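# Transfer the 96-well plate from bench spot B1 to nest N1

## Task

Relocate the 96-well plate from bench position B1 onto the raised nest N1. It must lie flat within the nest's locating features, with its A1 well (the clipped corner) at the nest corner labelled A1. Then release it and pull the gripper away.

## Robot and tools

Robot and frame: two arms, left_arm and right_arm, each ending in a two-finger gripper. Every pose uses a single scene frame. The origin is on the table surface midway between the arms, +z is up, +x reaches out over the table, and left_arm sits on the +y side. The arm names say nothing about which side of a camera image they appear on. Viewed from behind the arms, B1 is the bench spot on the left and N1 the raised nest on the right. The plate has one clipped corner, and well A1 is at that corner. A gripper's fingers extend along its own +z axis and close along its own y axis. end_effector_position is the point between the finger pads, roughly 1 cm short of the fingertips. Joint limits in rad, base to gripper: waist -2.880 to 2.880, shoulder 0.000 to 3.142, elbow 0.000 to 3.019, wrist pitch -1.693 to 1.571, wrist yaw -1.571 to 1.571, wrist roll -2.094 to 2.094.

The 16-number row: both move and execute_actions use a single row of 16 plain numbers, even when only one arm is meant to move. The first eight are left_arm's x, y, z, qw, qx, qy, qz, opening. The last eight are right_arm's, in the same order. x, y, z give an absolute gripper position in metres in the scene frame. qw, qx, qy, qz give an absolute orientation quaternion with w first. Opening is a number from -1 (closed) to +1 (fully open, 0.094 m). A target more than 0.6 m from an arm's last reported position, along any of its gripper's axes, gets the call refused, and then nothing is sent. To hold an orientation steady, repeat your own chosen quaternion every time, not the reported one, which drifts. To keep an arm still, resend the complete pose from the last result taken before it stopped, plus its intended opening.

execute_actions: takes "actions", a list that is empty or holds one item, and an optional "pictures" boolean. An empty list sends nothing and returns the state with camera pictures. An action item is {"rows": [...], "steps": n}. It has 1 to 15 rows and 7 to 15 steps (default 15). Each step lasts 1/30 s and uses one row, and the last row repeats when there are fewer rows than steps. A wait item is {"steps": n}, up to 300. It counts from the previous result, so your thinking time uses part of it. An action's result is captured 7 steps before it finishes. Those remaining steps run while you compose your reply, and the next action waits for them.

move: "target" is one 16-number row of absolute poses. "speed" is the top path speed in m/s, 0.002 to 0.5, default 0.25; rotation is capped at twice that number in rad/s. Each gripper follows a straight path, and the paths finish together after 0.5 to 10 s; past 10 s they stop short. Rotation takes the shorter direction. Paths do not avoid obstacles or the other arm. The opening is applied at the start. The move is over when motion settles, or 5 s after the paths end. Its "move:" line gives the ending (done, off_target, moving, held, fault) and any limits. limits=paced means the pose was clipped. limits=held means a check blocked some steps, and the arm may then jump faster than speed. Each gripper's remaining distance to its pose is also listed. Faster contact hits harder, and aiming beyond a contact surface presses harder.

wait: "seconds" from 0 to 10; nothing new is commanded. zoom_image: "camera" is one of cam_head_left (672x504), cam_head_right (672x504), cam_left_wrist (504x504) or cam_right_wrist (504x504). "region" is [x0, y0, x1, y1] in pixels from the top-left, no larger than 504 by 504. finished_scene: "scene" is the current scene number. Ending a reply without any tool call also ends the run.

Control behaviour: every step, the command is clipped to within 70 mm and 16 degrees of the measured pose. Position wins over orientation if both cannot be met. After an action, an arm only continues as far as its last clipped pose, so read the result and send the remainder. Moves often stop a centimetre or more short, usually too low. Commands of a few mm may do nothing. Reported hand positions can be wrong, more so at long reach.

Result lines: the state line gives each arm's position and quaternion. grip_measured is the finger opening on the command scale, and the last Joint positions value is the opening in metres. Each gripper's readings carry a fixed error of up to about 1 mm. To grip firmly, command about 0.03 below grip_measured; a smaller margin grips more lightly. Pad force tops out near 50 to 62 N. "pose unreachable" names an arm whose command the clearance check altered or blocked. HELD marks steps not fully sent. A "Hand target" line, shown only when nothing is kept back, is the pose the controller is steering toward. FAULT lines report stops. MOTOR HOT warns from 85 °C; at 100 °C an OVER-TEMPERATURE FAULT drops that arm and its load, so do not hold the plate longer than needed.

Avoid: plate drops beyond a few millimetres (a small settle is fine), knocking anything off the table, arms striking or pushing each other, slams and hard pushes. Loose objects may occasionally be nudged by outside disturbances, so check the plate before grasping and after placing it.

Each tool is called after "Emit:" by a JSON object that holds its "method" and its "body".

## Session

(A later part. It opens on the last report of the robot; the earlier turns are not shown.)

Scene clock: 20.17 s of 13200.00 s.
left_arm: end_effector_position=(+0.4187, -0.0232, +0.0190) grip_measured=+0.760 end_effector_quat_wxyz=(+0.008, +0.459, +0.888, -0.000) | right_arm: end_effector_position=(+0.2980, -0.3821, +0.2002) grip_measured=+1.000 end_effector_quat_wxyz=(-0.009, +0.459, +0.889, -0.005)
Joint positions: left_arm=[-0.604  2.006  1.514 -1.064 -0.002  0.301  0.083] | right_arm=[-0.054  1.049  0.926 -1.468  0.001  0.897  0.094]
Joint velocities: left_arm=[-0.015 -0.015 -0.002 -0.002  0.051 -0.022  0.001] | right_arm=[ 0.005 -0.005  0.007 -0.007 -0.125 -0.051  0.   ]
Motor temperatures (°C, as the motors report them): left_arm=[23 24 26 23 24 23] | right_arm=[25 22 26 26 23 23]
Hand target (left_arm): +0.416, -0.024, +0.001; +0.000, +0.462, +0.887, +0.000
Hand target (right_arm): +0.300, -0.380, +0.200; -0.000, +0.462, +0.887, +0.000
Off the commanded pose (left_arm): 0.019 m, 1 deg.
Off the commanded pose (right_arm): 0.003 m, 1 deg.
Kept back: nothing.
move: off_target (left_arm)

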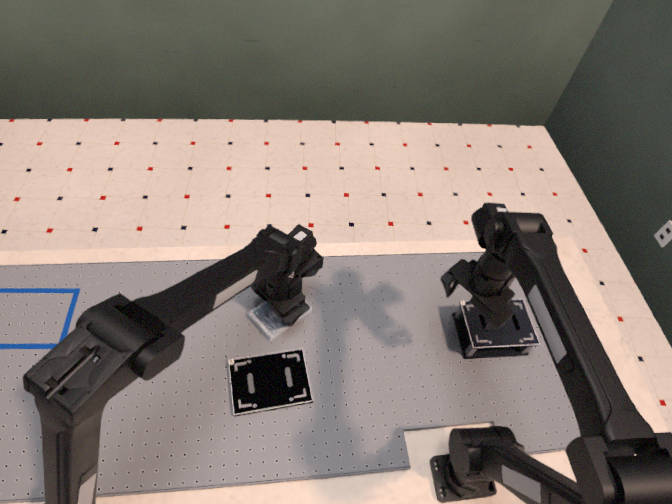

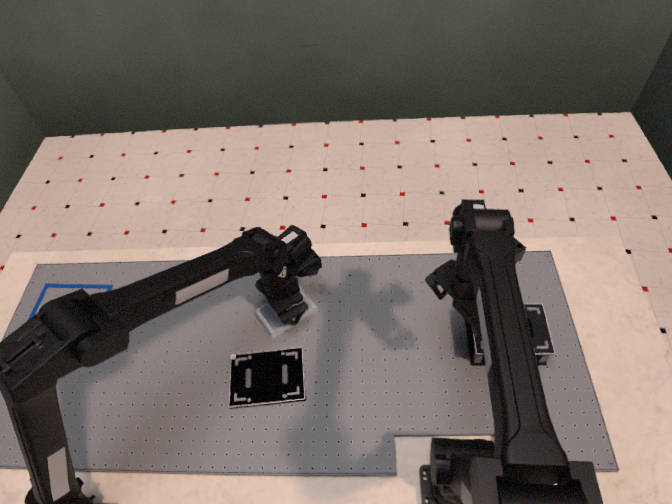

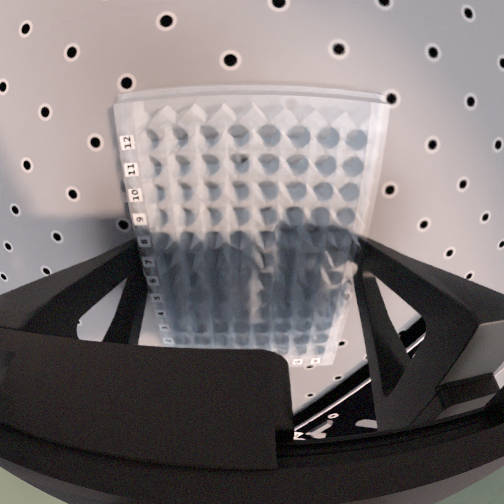

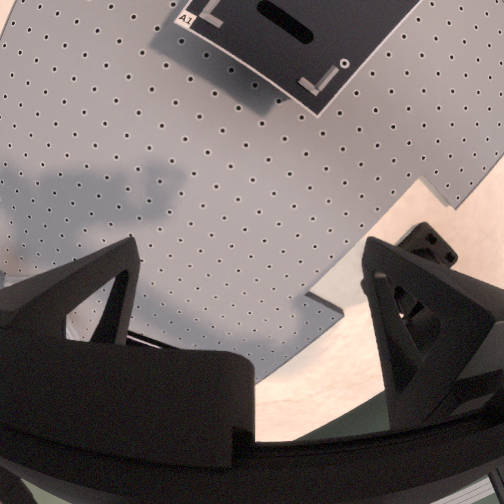

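Emit:
{"method": "move", "body": {"target": [0.417,-0.025,0.0,0,0.462,0.887,0,1,0.3,-0.38,0.2,0,0.462,0.887,0,1]}}

Emit:
{"method": "move", "body": {"target": [0.428,-0.032,0.08,0,0.462,0.887,0,1,0.3,-0.38,0.2,0,0.462,0.887,0,1], "speed": 0.15}}

Emit:
{"method": "move", "body": {"target": [0.3,0.36,0.15,0,0.462,0.887,0,1,0.36,-0.2,0.13,0,0.462,0.887,0,1]}}

Emit:
{"method": "move", "body": {"target": [0.3,0.36,0.15,0,0.462,0.887,0,1,0.425,-0.015,0.09,0,0.45,0.893,0,1]}}

Emit:
{"method": "move", "body": {"target": [0.3,0.36,0.15,0,0.462,0.887,0,1,0.413,-0.015,0.045,0,0.45,0.893,0,1], "speed": 0.1}}

Scene clock: 21.90 s of 13200.00 s.
left_arm: end_effector_position=(+0.4192, -0.0237, +0.0184) grip_measured=+1.000 end_effector_quat_wxyz=(+0.009, +0.459, +0.888, -0.000) | right_arm: end_effector_position=(+0.2980, -0.3821, +0.2002) grip_measured=+1.000 end_effector_quat_wxyz=(-0.009, +0.459, +0.889, -0.005)
Joint positions: left_arm=[-0.604  2.007  1.514 -1.06  -0.002  0.301  0.094] | right_arm=[-0.054  1.049  0.926 -1.468  0.001  0.897  0.094]
Joint velocities: left_arm=[-0.015  0.005 -0.012 -0.012 -0.007  0.081  0.   ] | right_arm=[-0.015  0.005  0.007 -0.002 -0.051 -0.022  0.   ]
Motor temperatures (°C, as the motors report them): left_arm=[23 24 26 23 24 23] | right_arm=[25 22 26 26 23 23]
Hand target (left_arm): +0.416, -0.024, +0.000; -0.000, +0.462, +0.887, -0.000
Hand target (right_arm): +0.300, -0.380, +0.200; -0.000, +0.462, +0.887, +0.000
Off the commanded pose (left_arm): 0.019 m, 1 deg.
Off the commanded pose (right_arm): 0.003 m, 1 deg.
Kept back: nothing.
move: off_target (left_arm)

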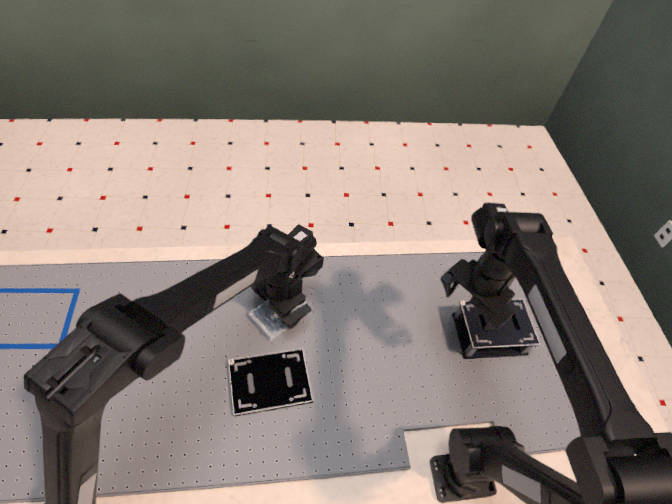

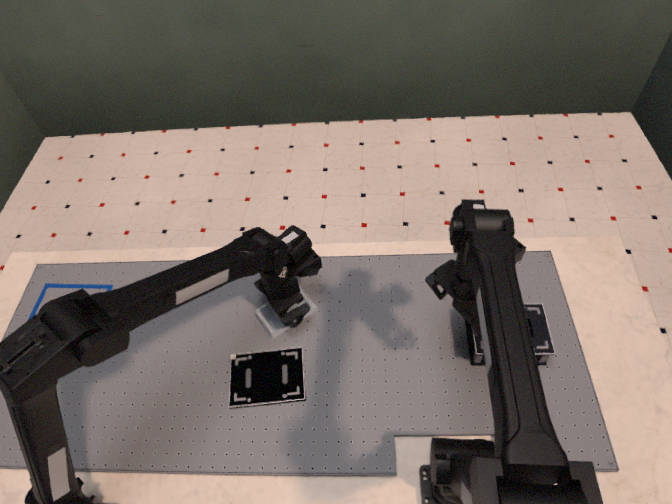

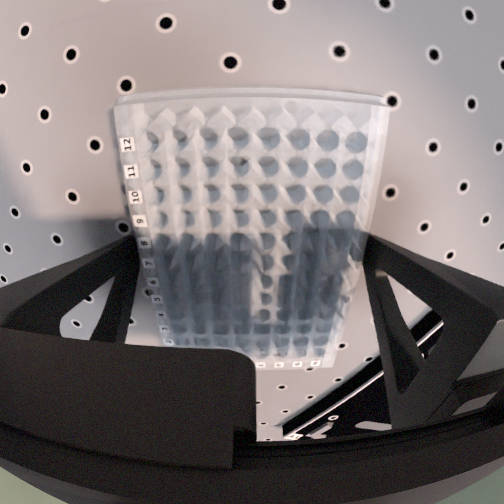

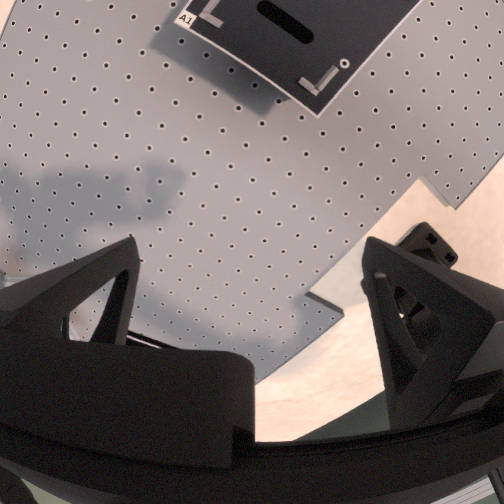

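Scene clock: 22.80 s of 13200.00 s.
left_arm: end_effector_position=(+0.4211, -0.0251, +0.0717) grip_measured=+1.000 end_effector_quat_wxyz=(-0.006, +0.459, +0.888, +0.002) | right_arm: end_effector_position=(+0.2980, -0.3821, +0.2002) grip_measured=+1.000 end_effector_quat_wxyz=(-0.009, +0.459, +0.889, -0.005)
Joint positions: left_arm=[-0.604  1.971  1.61  -1.221 -0.002  0.301  0.094] | right_arm=[-0.054  1.049  0.926 -1.468  0.001  0.897  0.094]
Joint velocities: left_arm=[-0.015  0.005 -0.007  0.017 -0.037  0.037  0.   ] | right_arm=[-0.005 -0.005 -0.017 -0.002  0.022  0.022  0.   ]
Motor temperatures (°C, as the motors report them): left_arm=[23 24 26 23 24 23] | right_arm=[25 22 26 26 23 23]
Hand target (left_arm): +0.429, -0.033, +0.080; +0.000, +0.462, +0.887, -0.000
Hand target (right_arm): +0.300, -0.380, +0.200; -0.000, +0.462, +0.887, +0.000
Off the commanded pose (left_arm): 0.013 m, 1 deg.
Off the commanded pose (right_arm): 0.003 m, 1 deg.
Kept back: nothing.
move: off_target (left_arm)

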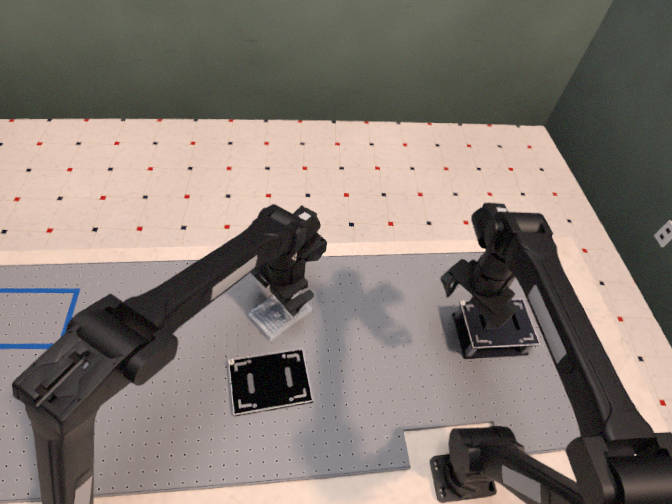

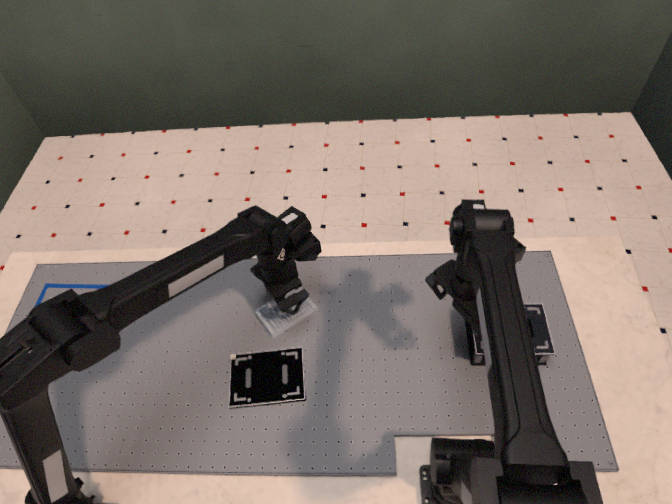

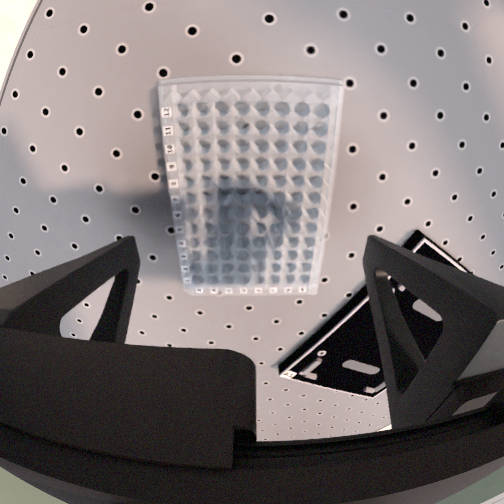

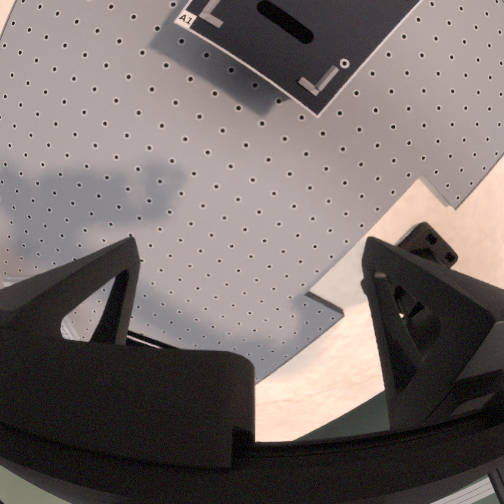

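Scene clock: 25.07 s of 13200.00 s.
left_arm: end_effector_position=(+0.3092, +0.3621, +0.1555) grip_measured=+1.000 end_effector_quat_wxyz=(+0.007, +0.455, +0.891, +0.004) | right_arm: end_effector_position=(+0.3308, -0.2169, +0.1106) grip_measured=+1.000 end_effector_quat_wxyz=(-0.025, +0.455, +0.889, -0.035)
Joint positions: left_arm=[ 0.138  1.301  1.002 -1.256  0.001  1.034  0.094] | right_arm=[ 0.469  1.357  0.927 -1.226  0.002  1.414  0.094]
Joint velocities: left_arm=[-0.015 -0.015 -0.002 -0.012 -0.007 -0.007  0.   ] | right_arm=[-0.015 -0.015 -0.007  0.007 -0.037  0.095  0.   ]
Motor temperatures (°C, as the motors report them): left_arm=[23 24 26 23 24 23] | right_arm=[25 22 26 26 23 23]
Hand target (left_arm): +0.302, +0.359, +0.151; -0.004, +0.462, +0.887, -0.005
Hand target (right_arm): +0.355, -0.204, +0.132; -0.001, +0.462, +0.887, -0.004
Off the commanded pose (left_arm): 0.011 m, 1 deg.
Off the commanded pose (right_arm): 0.039 m, 5 deg.
Kept back: nothing.
move: off_target (left_arm, right_arm)

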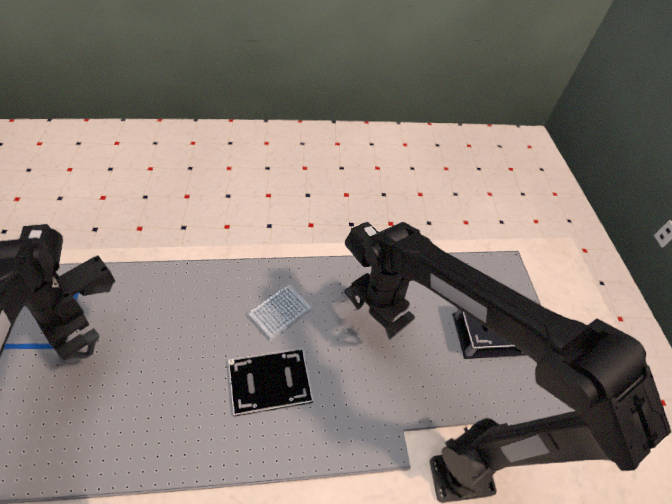

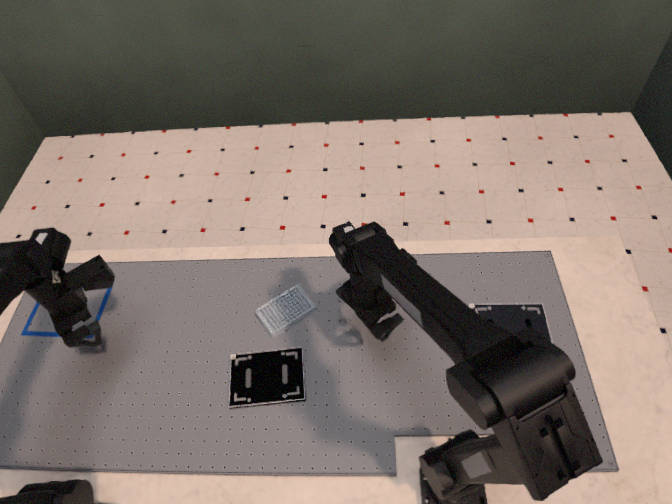

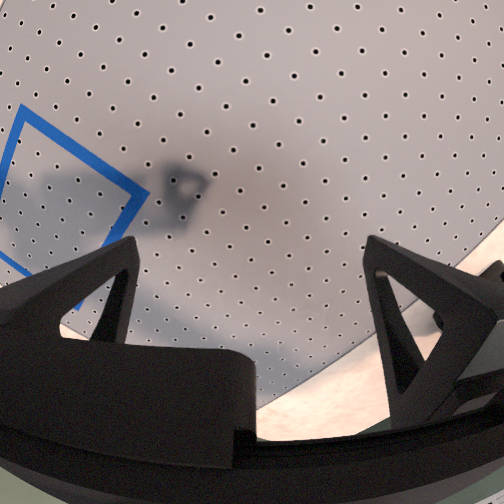

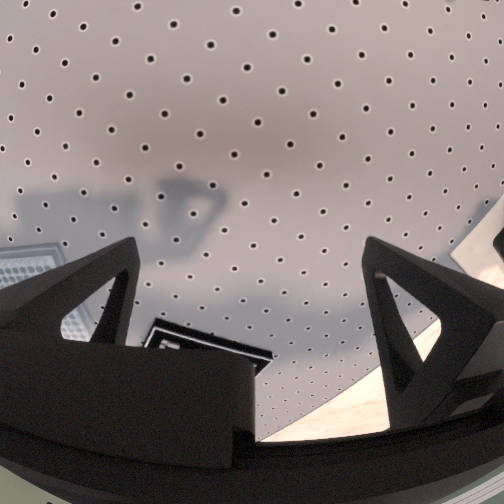

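Scene clock: 26.37 s of 13200.00 s.
left_arm: end_effector_position=(+0.3041, +0.3616, +0.1517) grip_measured=+1.000 end_effector_quat_wxyz=(+0.003, +0.457, +0.889, +0.001) | right_arm: end_effector_position=(+0.4041, -0.0317, +0.0705) grip_measured=+1.000 end_effector_quat_wxyz=(-0.013, +0.440, +0.897, -0.032)
Joint positions: left_arm=[ 0.138  1.297  0.988 -1.256  0.001  1.039  0.094] | right_arm=[ 0.736  1.8    1.345 -1.183  0.     1.647  0.094]
Joint velocities: left_arm=[-0.005  0.005  0.002  0.022 -0.022 -0.051  0.   ] | right_arm=[ 0.015  0.015  0.002  0.002 -0.022 -0.007  0.   ]
Motor temperatures (°C, as the motors report them): left_arm=[23 24 26 23 24 23] | right_arm=[25 23 26 26 23 23]
Hand target (left_arm): +0.300, +0.360, +0.150; +0.000, +0.462, +0.887, -0.000
Hand target (right_arm): +0.423, -0.017, +0.092; +0.001, +0.450, +0.893, -0.002
Off the commanded pose (left_arm): 0.005 m, 1 deg.
Off the commanded pose (right_arm): 0.033 m, 4 deg.
Kept back: nothing.
move: off_target (right_arm)

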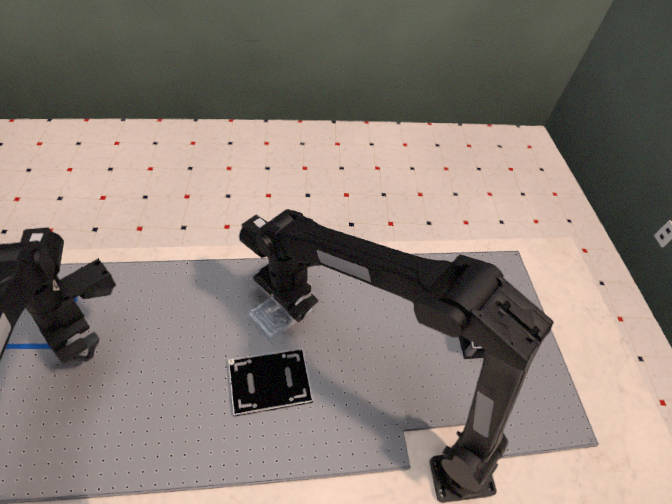

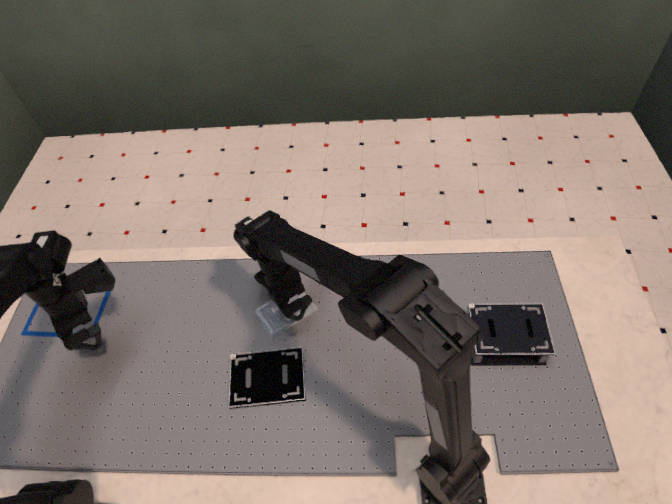

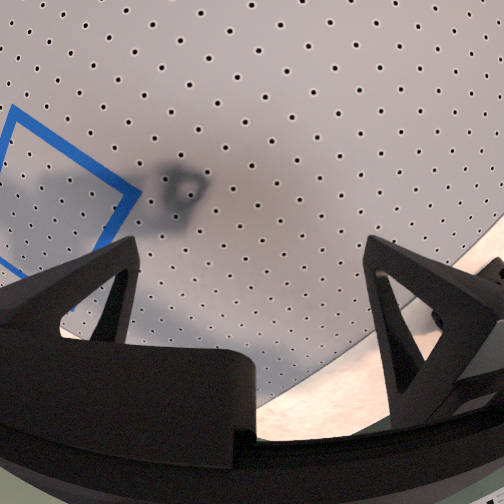

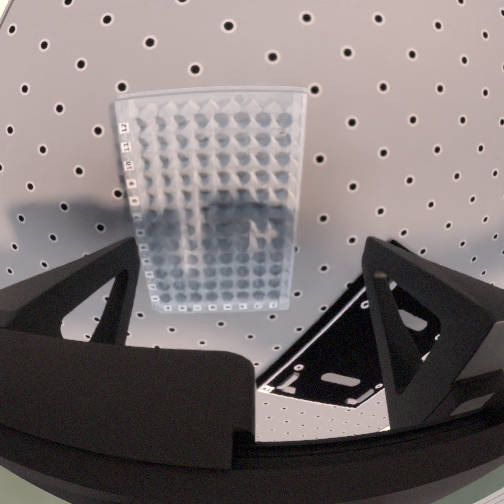

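Scene clock: 27.20 s of 13200.00 s.
left_arm: end_effector_position=(+0.3041, +0.3616, +0.1517) grip_measured=+1.000 end_effector_quat_wxyz=(+0.003, +0.457, +0.889, +0.001) | right_arm: end_effector_position=(+0.4137, -0.0182, +0.0467) grip_measured=+1.000 end_effector_quat_wxyz=(-0.002, +0.445, +0.895, -0.005)
Joint positions: left_arm=[ 0.138  1.297  0.988 -1.256  0.001  1.039  0.094] | right_arm=[ 0.742  1.833  1.325 -1.074  0.     1.664  0.094]
Joint velocities: left_arm=[ 0.015 -0.015  0.007 -0.017  0.037 -0.007  0.   ] | right_arm=[-0.005  0.005 -0.007 -0.002 -0.022  0.007  0.   ]
Motor temperatures (°C, as the motors report them): left_arm=[23 24 26 23 24 23] | right_arm=[25 23 26 26 23 23]
Hand target (left_arm): +0.300, +0.360, +0.150; +0.000, +0.462, +0.887, -0.000
Hand target (right_arm): +0.413, -0.015, +0.045; -0.000, +0.449, +0.893, -0.000
Off the commanded pose (left_arm): 0.005 m, 1 deg.
Off the commanded pose (right_arm): 0.004 m, 1 deg.
Kept back: nothing.
move: done

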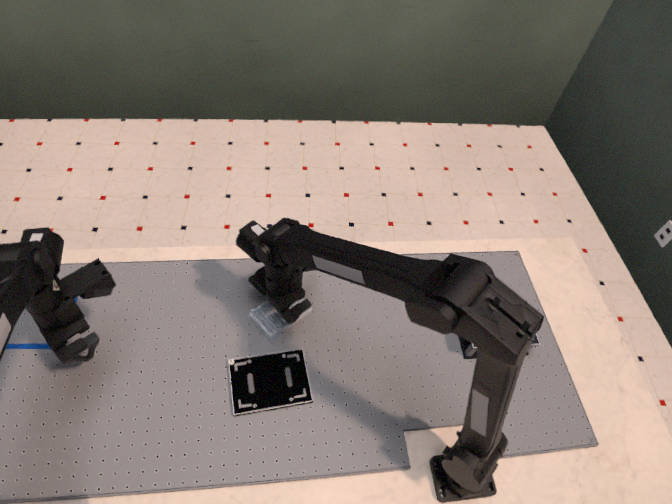

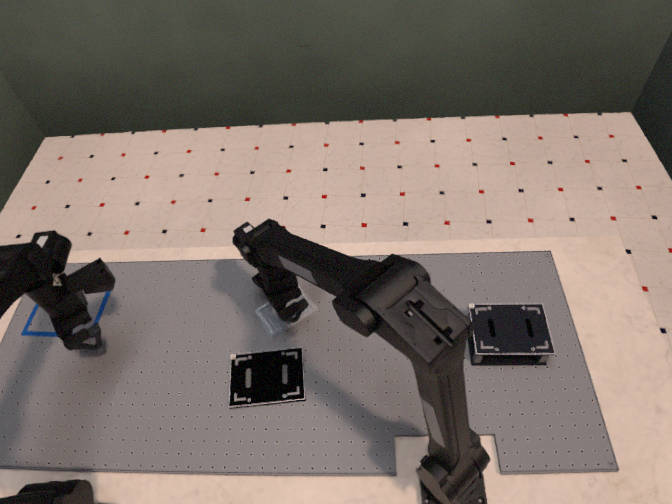

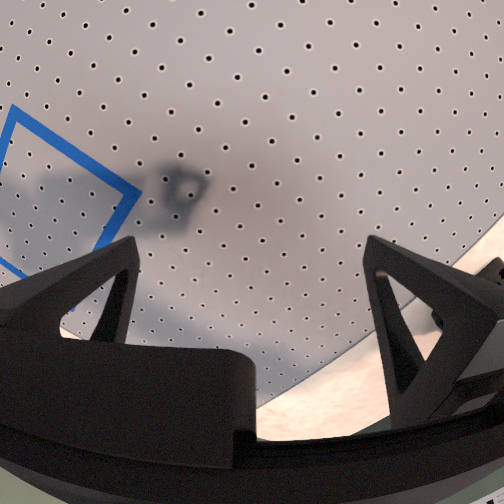

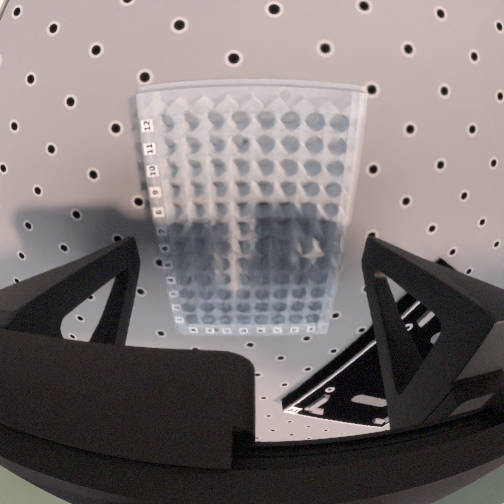

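Centred.

Emit:
{"method": "move", "body": {"target": [0.3,0.36,0.15,0,0.462,0.887,0,1,0.411,-0.017,0.01,0,0.452,0.892,0,1], "speed": 0.06}}

Scene clock: 28.30 s of 13200.00 s.
left_arm: end_effector_position=(+0.3041, +0.3616, +0.1517) grip_measured=+1.000 end_effector_quat_wxyz=(+0.003, +0.457, +0.889, +0.001) | right_arm: end_effector_position=(+0.4143, -0.0177, +0.0246) grip_measured=+1.000 end_effector_quat_wxyz=(+0.000, +0.446, +0.895, +0.001)
Joint positions: left_arm=[ 0.138  1.297  0.988 -1.256  0.001  1.039  0.094] | right_arm=[ 0.742  1.857  1.293 -1.005  0.     1.666  0.094]
Joint velocities: left_arm=[-0.005 -0.005 -0.012  0.007 -0.037 -0.022  0.   ] | right_arm=[ 0.005 -0.005  0.012 -0.012 -0.022 -0.007  0.   ]
Motor temperatures (°C, as the motors report them): left_arm=[23 24 26 23 24 23] | right_arm=[25 23 26 26 23 23]
Hand target (left_arm): +0.300, +0.360, +0.150; +0.000, +0.462, +0.887, -0.000
Hand target (right_arm): +0.411, -0.017, +0.011; -0.000, +0.452, +0.892, -0.000
Off the commanded pose (left_arm): 0.005 m, 1 deg.
Off the commanded pose (right_arm): 0.015 m, 1 deg.
Kept back: nothing.
move: off_target (right_arm)

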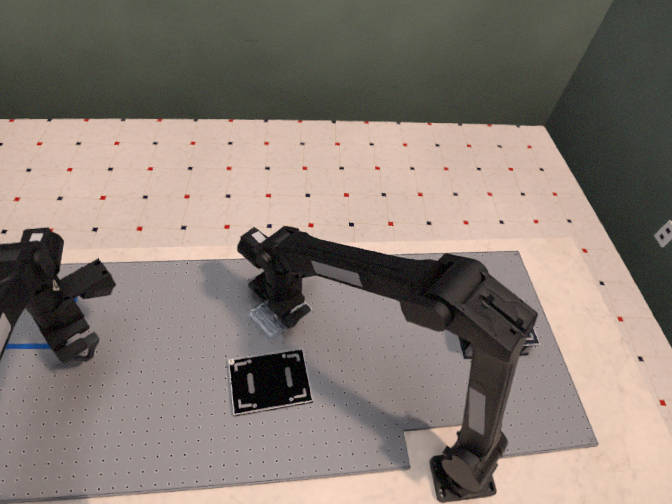

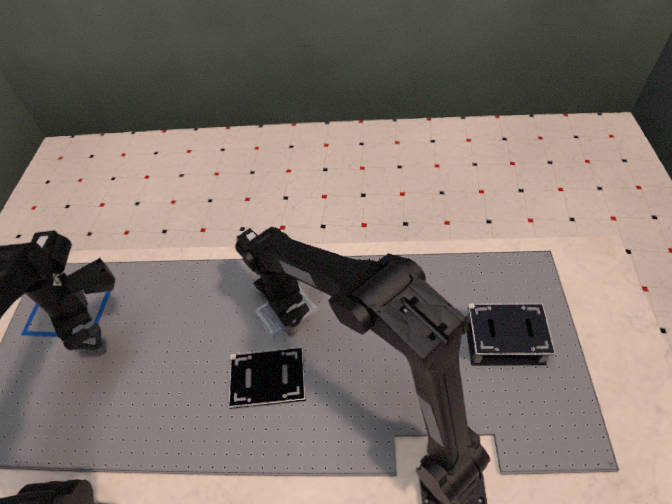

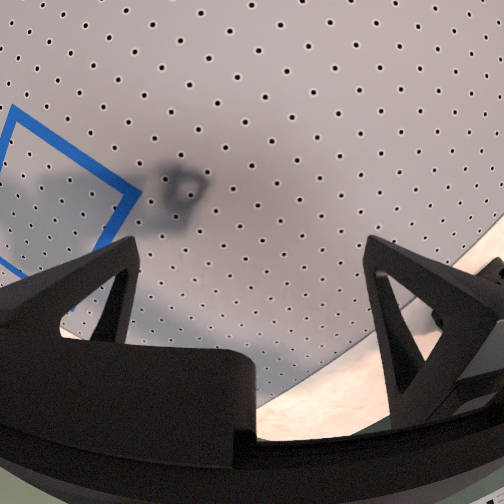

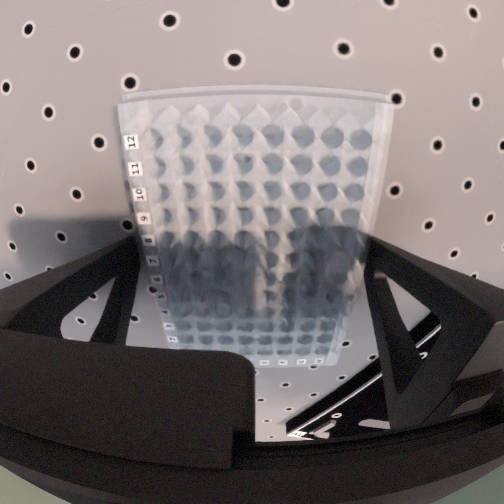

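Emit:
{"method": "move", "body": {"target": [0.3,0.36,0.15,0,0.462,0.887,0,1,0.411,-0.017,0.01,0,0.452,0.892,0,0.71]}}

Emit:
{"method": "move", "body": {"target": [0.3,0.36,0.15,0,0.462,0.887,0,1,0.411,-0.03,0.15,0,0.452,0.892,0,0.71], "speed": 0.15}}

Scene clock: 29.23 s of 13200.00 s.
left_arm: end_effector_position=(+0.3041, +0.3616, +0.1517) grip_measured=+1.000 end_effector_quat_wxyz=(+0.003, +0.457, +0.889, +0.001) | right_arm: end_effector_position=(+0.4143, -0.0177, +0.0248) grip_measured=+0.756 end_effector_quat_wxyz=(+0.001, +0.447, +0.895, +0.002)
Joint positions: left_arm=[ 0.138  1.297  0.988 -1.256  0.001  1.039  0.094] | right_arm=[ 0.742  1.856  1.292 -1.003  0.     1.667  0.083]
Joint velocities: left_arm=[-0.015 -0.024 -0.007 -0.022  0.066 -0.007  0.   ] | right_arm=[-0.005 -0.005 -0.002 -0.002 -0.081 -0.022 -0.   ]
Motor temperatures (°C, as the motors report them): left_arm=[23 24 26 23 24 23] | right_arm=[25 23 26 26 23 23]
Hand target (left_arm): +0.300, +0.360, +0.150; +0.000, +0.462, +0.887, -0.000
Hand target (right_arm): +0.411, -0.017, +0.011; -0.000, +0.452, +0.892, -0.000
Off the commanded pose (left_arm): 0.005 m, 1 deg.
Off the commanded pose (right_arm): 0.015 m, 1 deg.
Kept back: nothing.
move: off_target (right_arm)

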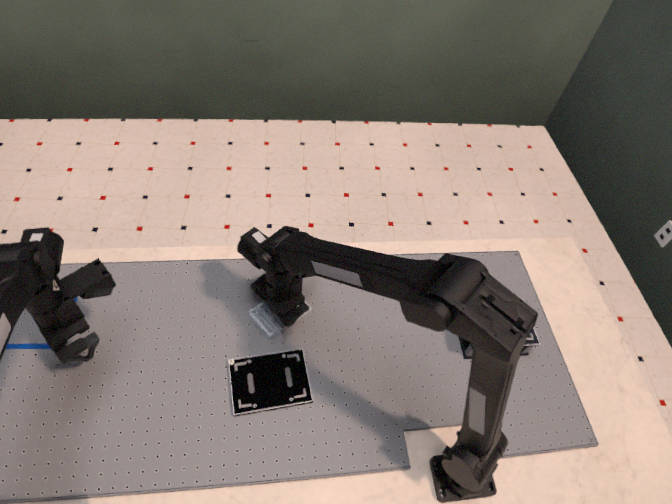

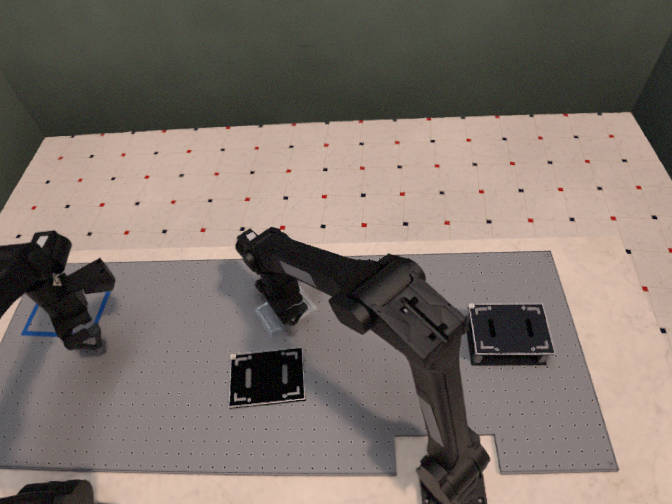

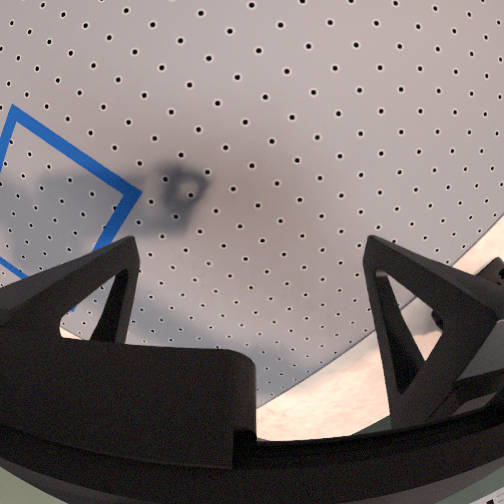

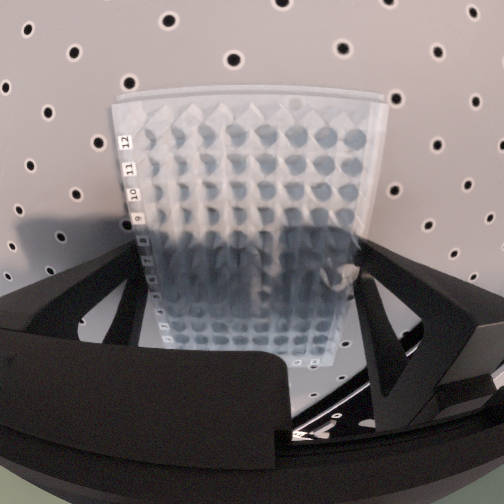

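Scene clock: 30.47 s of 13200.00 s.
left_arm: end_effector_position=(+0.3041, +0.3616, +0.1517) grip_measured=+1.000 end_effector_quat_wxyz=(+0.003, +0.457, +0.889, +0.001) | right_arm: end_effector_position=(+0.3960, -0.0392, +0.1246) grip_measured=+0.756 end_effector_quat_wxyz=(-0.009, +0.450, +0.893, -0.023)
Joint positions: left_arm=[ 0.138  1.297  0.988 -1.256  0.001  1.039  0.094] | right_arm=[ 0.735  1.708  1.372 -1.284  0.     1.667  0.083]
Joint velocities: left_arm=[ 0.005  0.005 -0.002  0.002 -0.007 -0.022  0.   ] | right_arm=[ 0.005  0.005 -0.002  0.002  0.066 -0.095  0.001]
Motor temperatures (°C, as the motors report them): left_arm=[23 24 26 23 24 23] | right_arm=[25 23 26 26 23 23]
Hand target (left_arm): +0.300, +0.360, +0.150; +0.000, +0.462, +0.887, -0.000
Hand target (right_arm): +0.410, -0.030, +0.149; +0.000, +0.452, +0.892, +0.000
Off the commanded pose (left_arm): 0.005 m, 1 deg.
Off the commanded pose (right_arm): 0.031 m, 3 deg.
Kept back: nothing.
move: off_target (right_arm)

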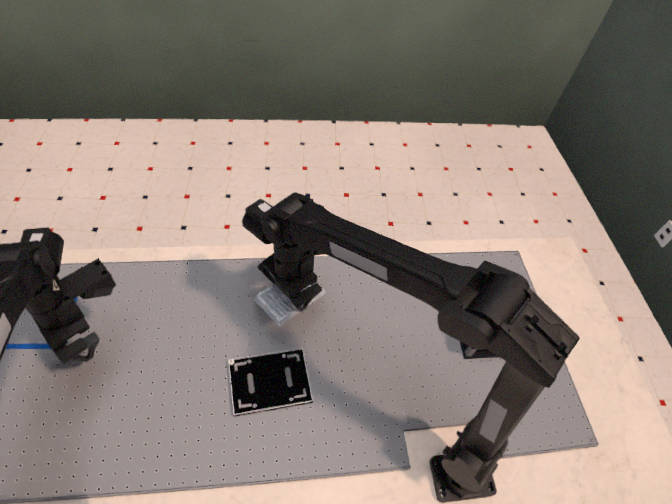

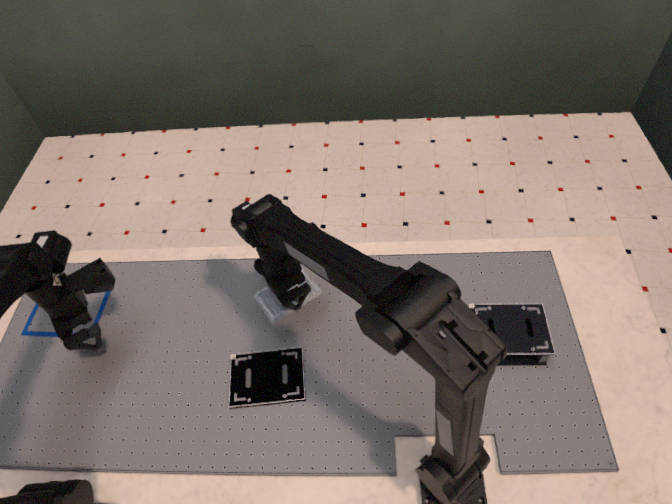

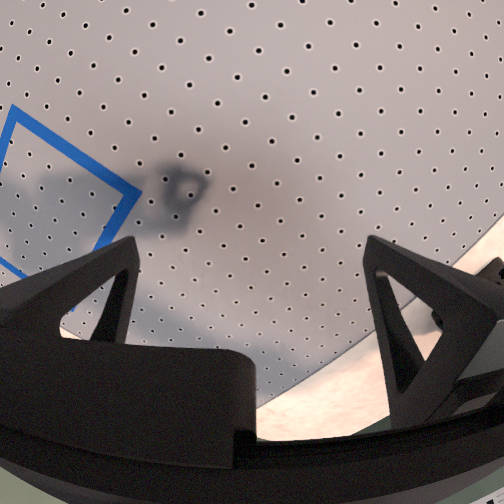

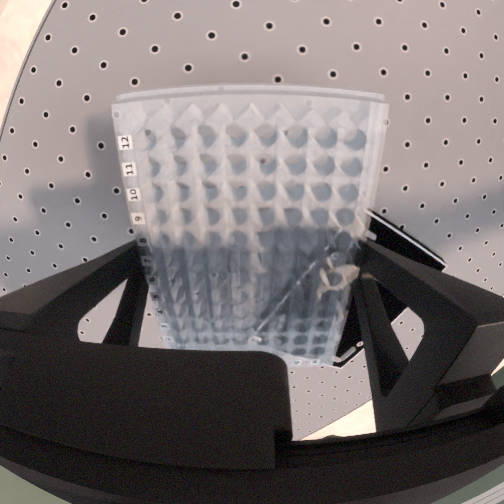

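Emit:
{"method": "move", "body": {"target": [0.3,0.36,0.15,0,0.462,0.887,0,1,0.35,-0.515,0.17,0,0.725,0.688,0,0.71]}}

Emit:
{"method": "move", "body": {"target": [0.3,0.36,0.15,0,0.462,0.887,0,1,0.347,-0.512,0.12,0,0.725,0.688,0,0.71], "speed": 0.07}}

Scene clock: 33.17 s of 13200.00 s.
left_arm: end_effector_position=(+0.3041, +0.3616, +0.1517) grip_measured=+1.000 end_effector_quat_wxyz=(+0.003, +0.457, +0.889, +0.001) | right_arm: end_effector_position=(+0.3393, -0.5027, +0.1480) grip_measured=+0.756 end_effector_quat_wxyz=(-0.020, +0.733, +0.680, +0.001)
Joint positions: left_arm=[ 0.138  1.297  0.988 -1.256  0.001  1.039  0.094] | right_arm=[-0.423  1.29   0.972 -1.29  -0.017  1.222  0.083]
Joint velocities: left_arm=[-0.005  0.005 -0.012 -0.012 -0.007 -0.051  0.   ] | right_arm=[-0.005  0.005 -0.022  0.017  0.007 -0.007 -0.   ]
Motor temperatures (°C, as the motors report them): left_arm=[23 24 26 23 24 23] | right_arm=[25 23 26 26 23 23]
Hand target (left_arm): +0.300, +0.360, +0.150; +0.000, +0.462, +0.887, -0.000
Hand target (right_arm): +0.355, -0.507, +0.168; -0.002, +0.725, +0.688, +0.010
Off the commanded pose (left_arm): 0.005 m, 1 deg.
Off the commanded pose (right_arm): 0.027 m, 3 deg.
Kept back: nothing.
move: off_target (right_arm)

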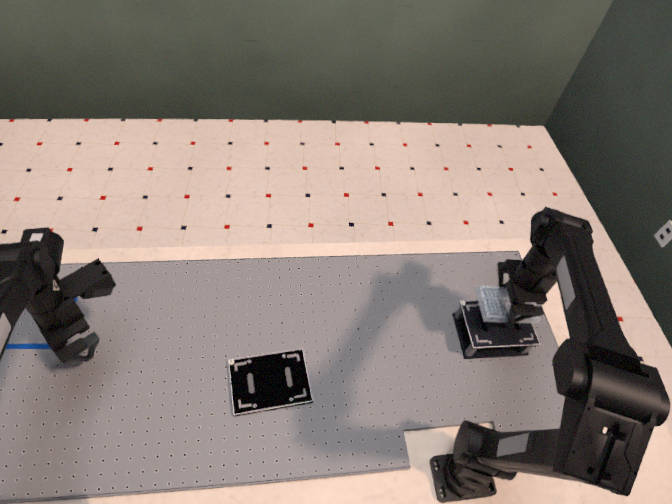

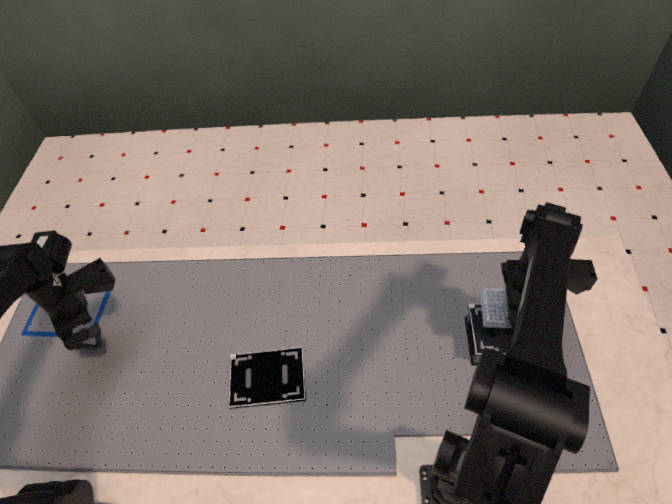

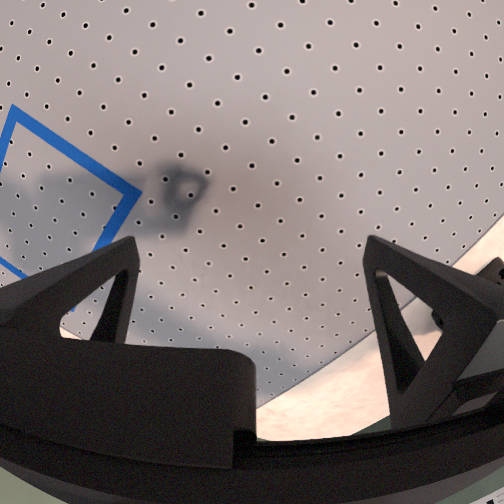

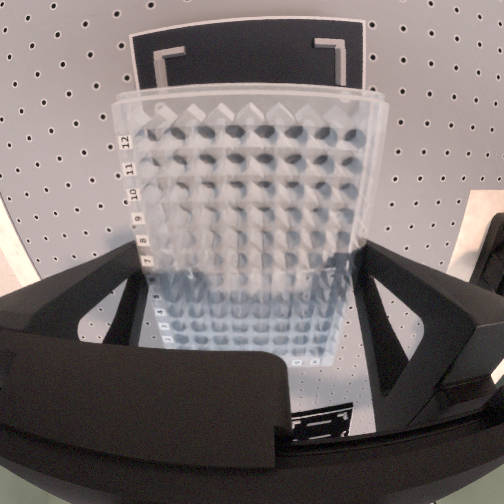

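Scene clock: 33.97 s of 13200.00 s.
left_arm: end_effector_position=(+0.3041, +0.3616, +0.1517) grip_measured=+1.000 end_effector_quat_wxyz=(+0.003, +0.457, +0.889, +0.001) | right_arm: end_effector_position=(+0.3462, -0.5086, +0.1219) grip_measured=+0.756 end_effector_quat_wxyz=(-0.006, +0.728, +0.685, -0.001)
Joint positions: left_arm=[ 0.138  1.297  0.988 -1.256  0.001  1.039  0.094] | right_arm=[-0.423  1.323  0.929 -1.189 -0.002  1.207  0.083]
Joint velocities: left_arm=[-0.015 -0.024  0.002 -0.002  0.022 -0.051  0.   ] | right_arm=[ 0.005  0.005  0.017 -0.012  0.051  0.007 -0.   ]
Motor temperatures (°C, as the motors report them): left_arm=[23 24 26 23 24 23] | right_arm=[25 23 26 26 23 23]
Hand target (left_arm): +0.300, +0.360, +0.150; +0.000, +0.462, +0.887, -0.000
Hand target (right_arm): +0.347, -0.512, +0.120; +0.000, +0.725, +0.688, -0.000
Off the commanded pose (left_arm): 0.005 m, 1 deg.
Off the commanded pose (right_arm): 0.004 m, 1 deg.
Kept back: nothing.
move: done

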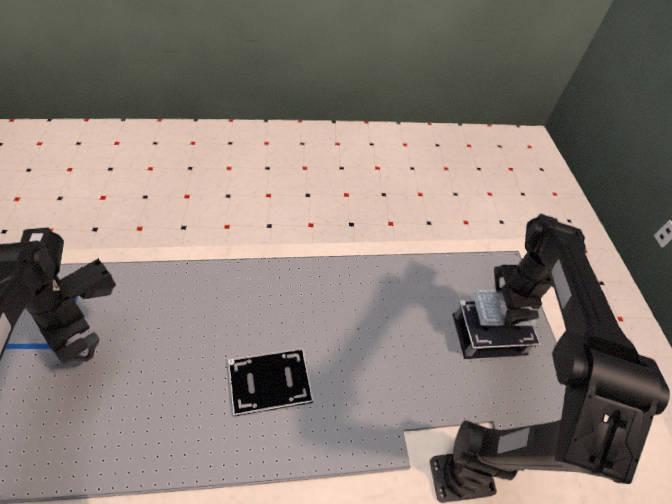

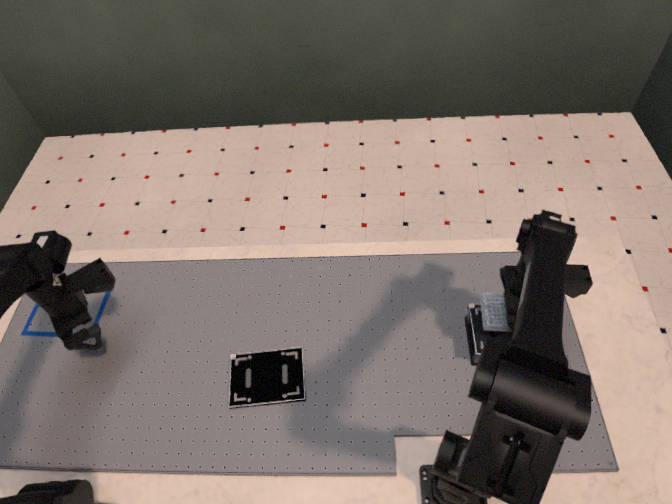

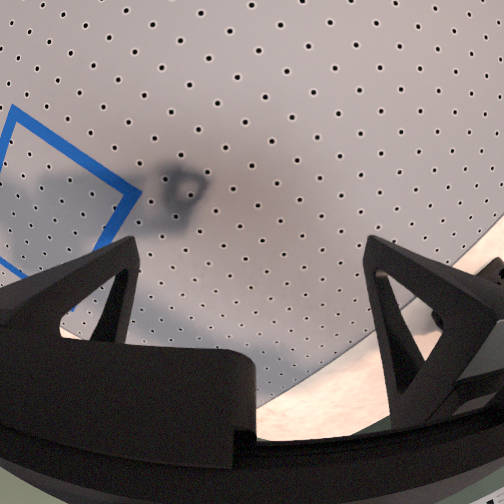

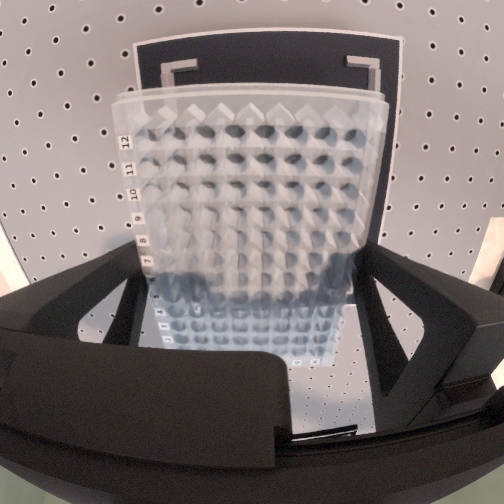

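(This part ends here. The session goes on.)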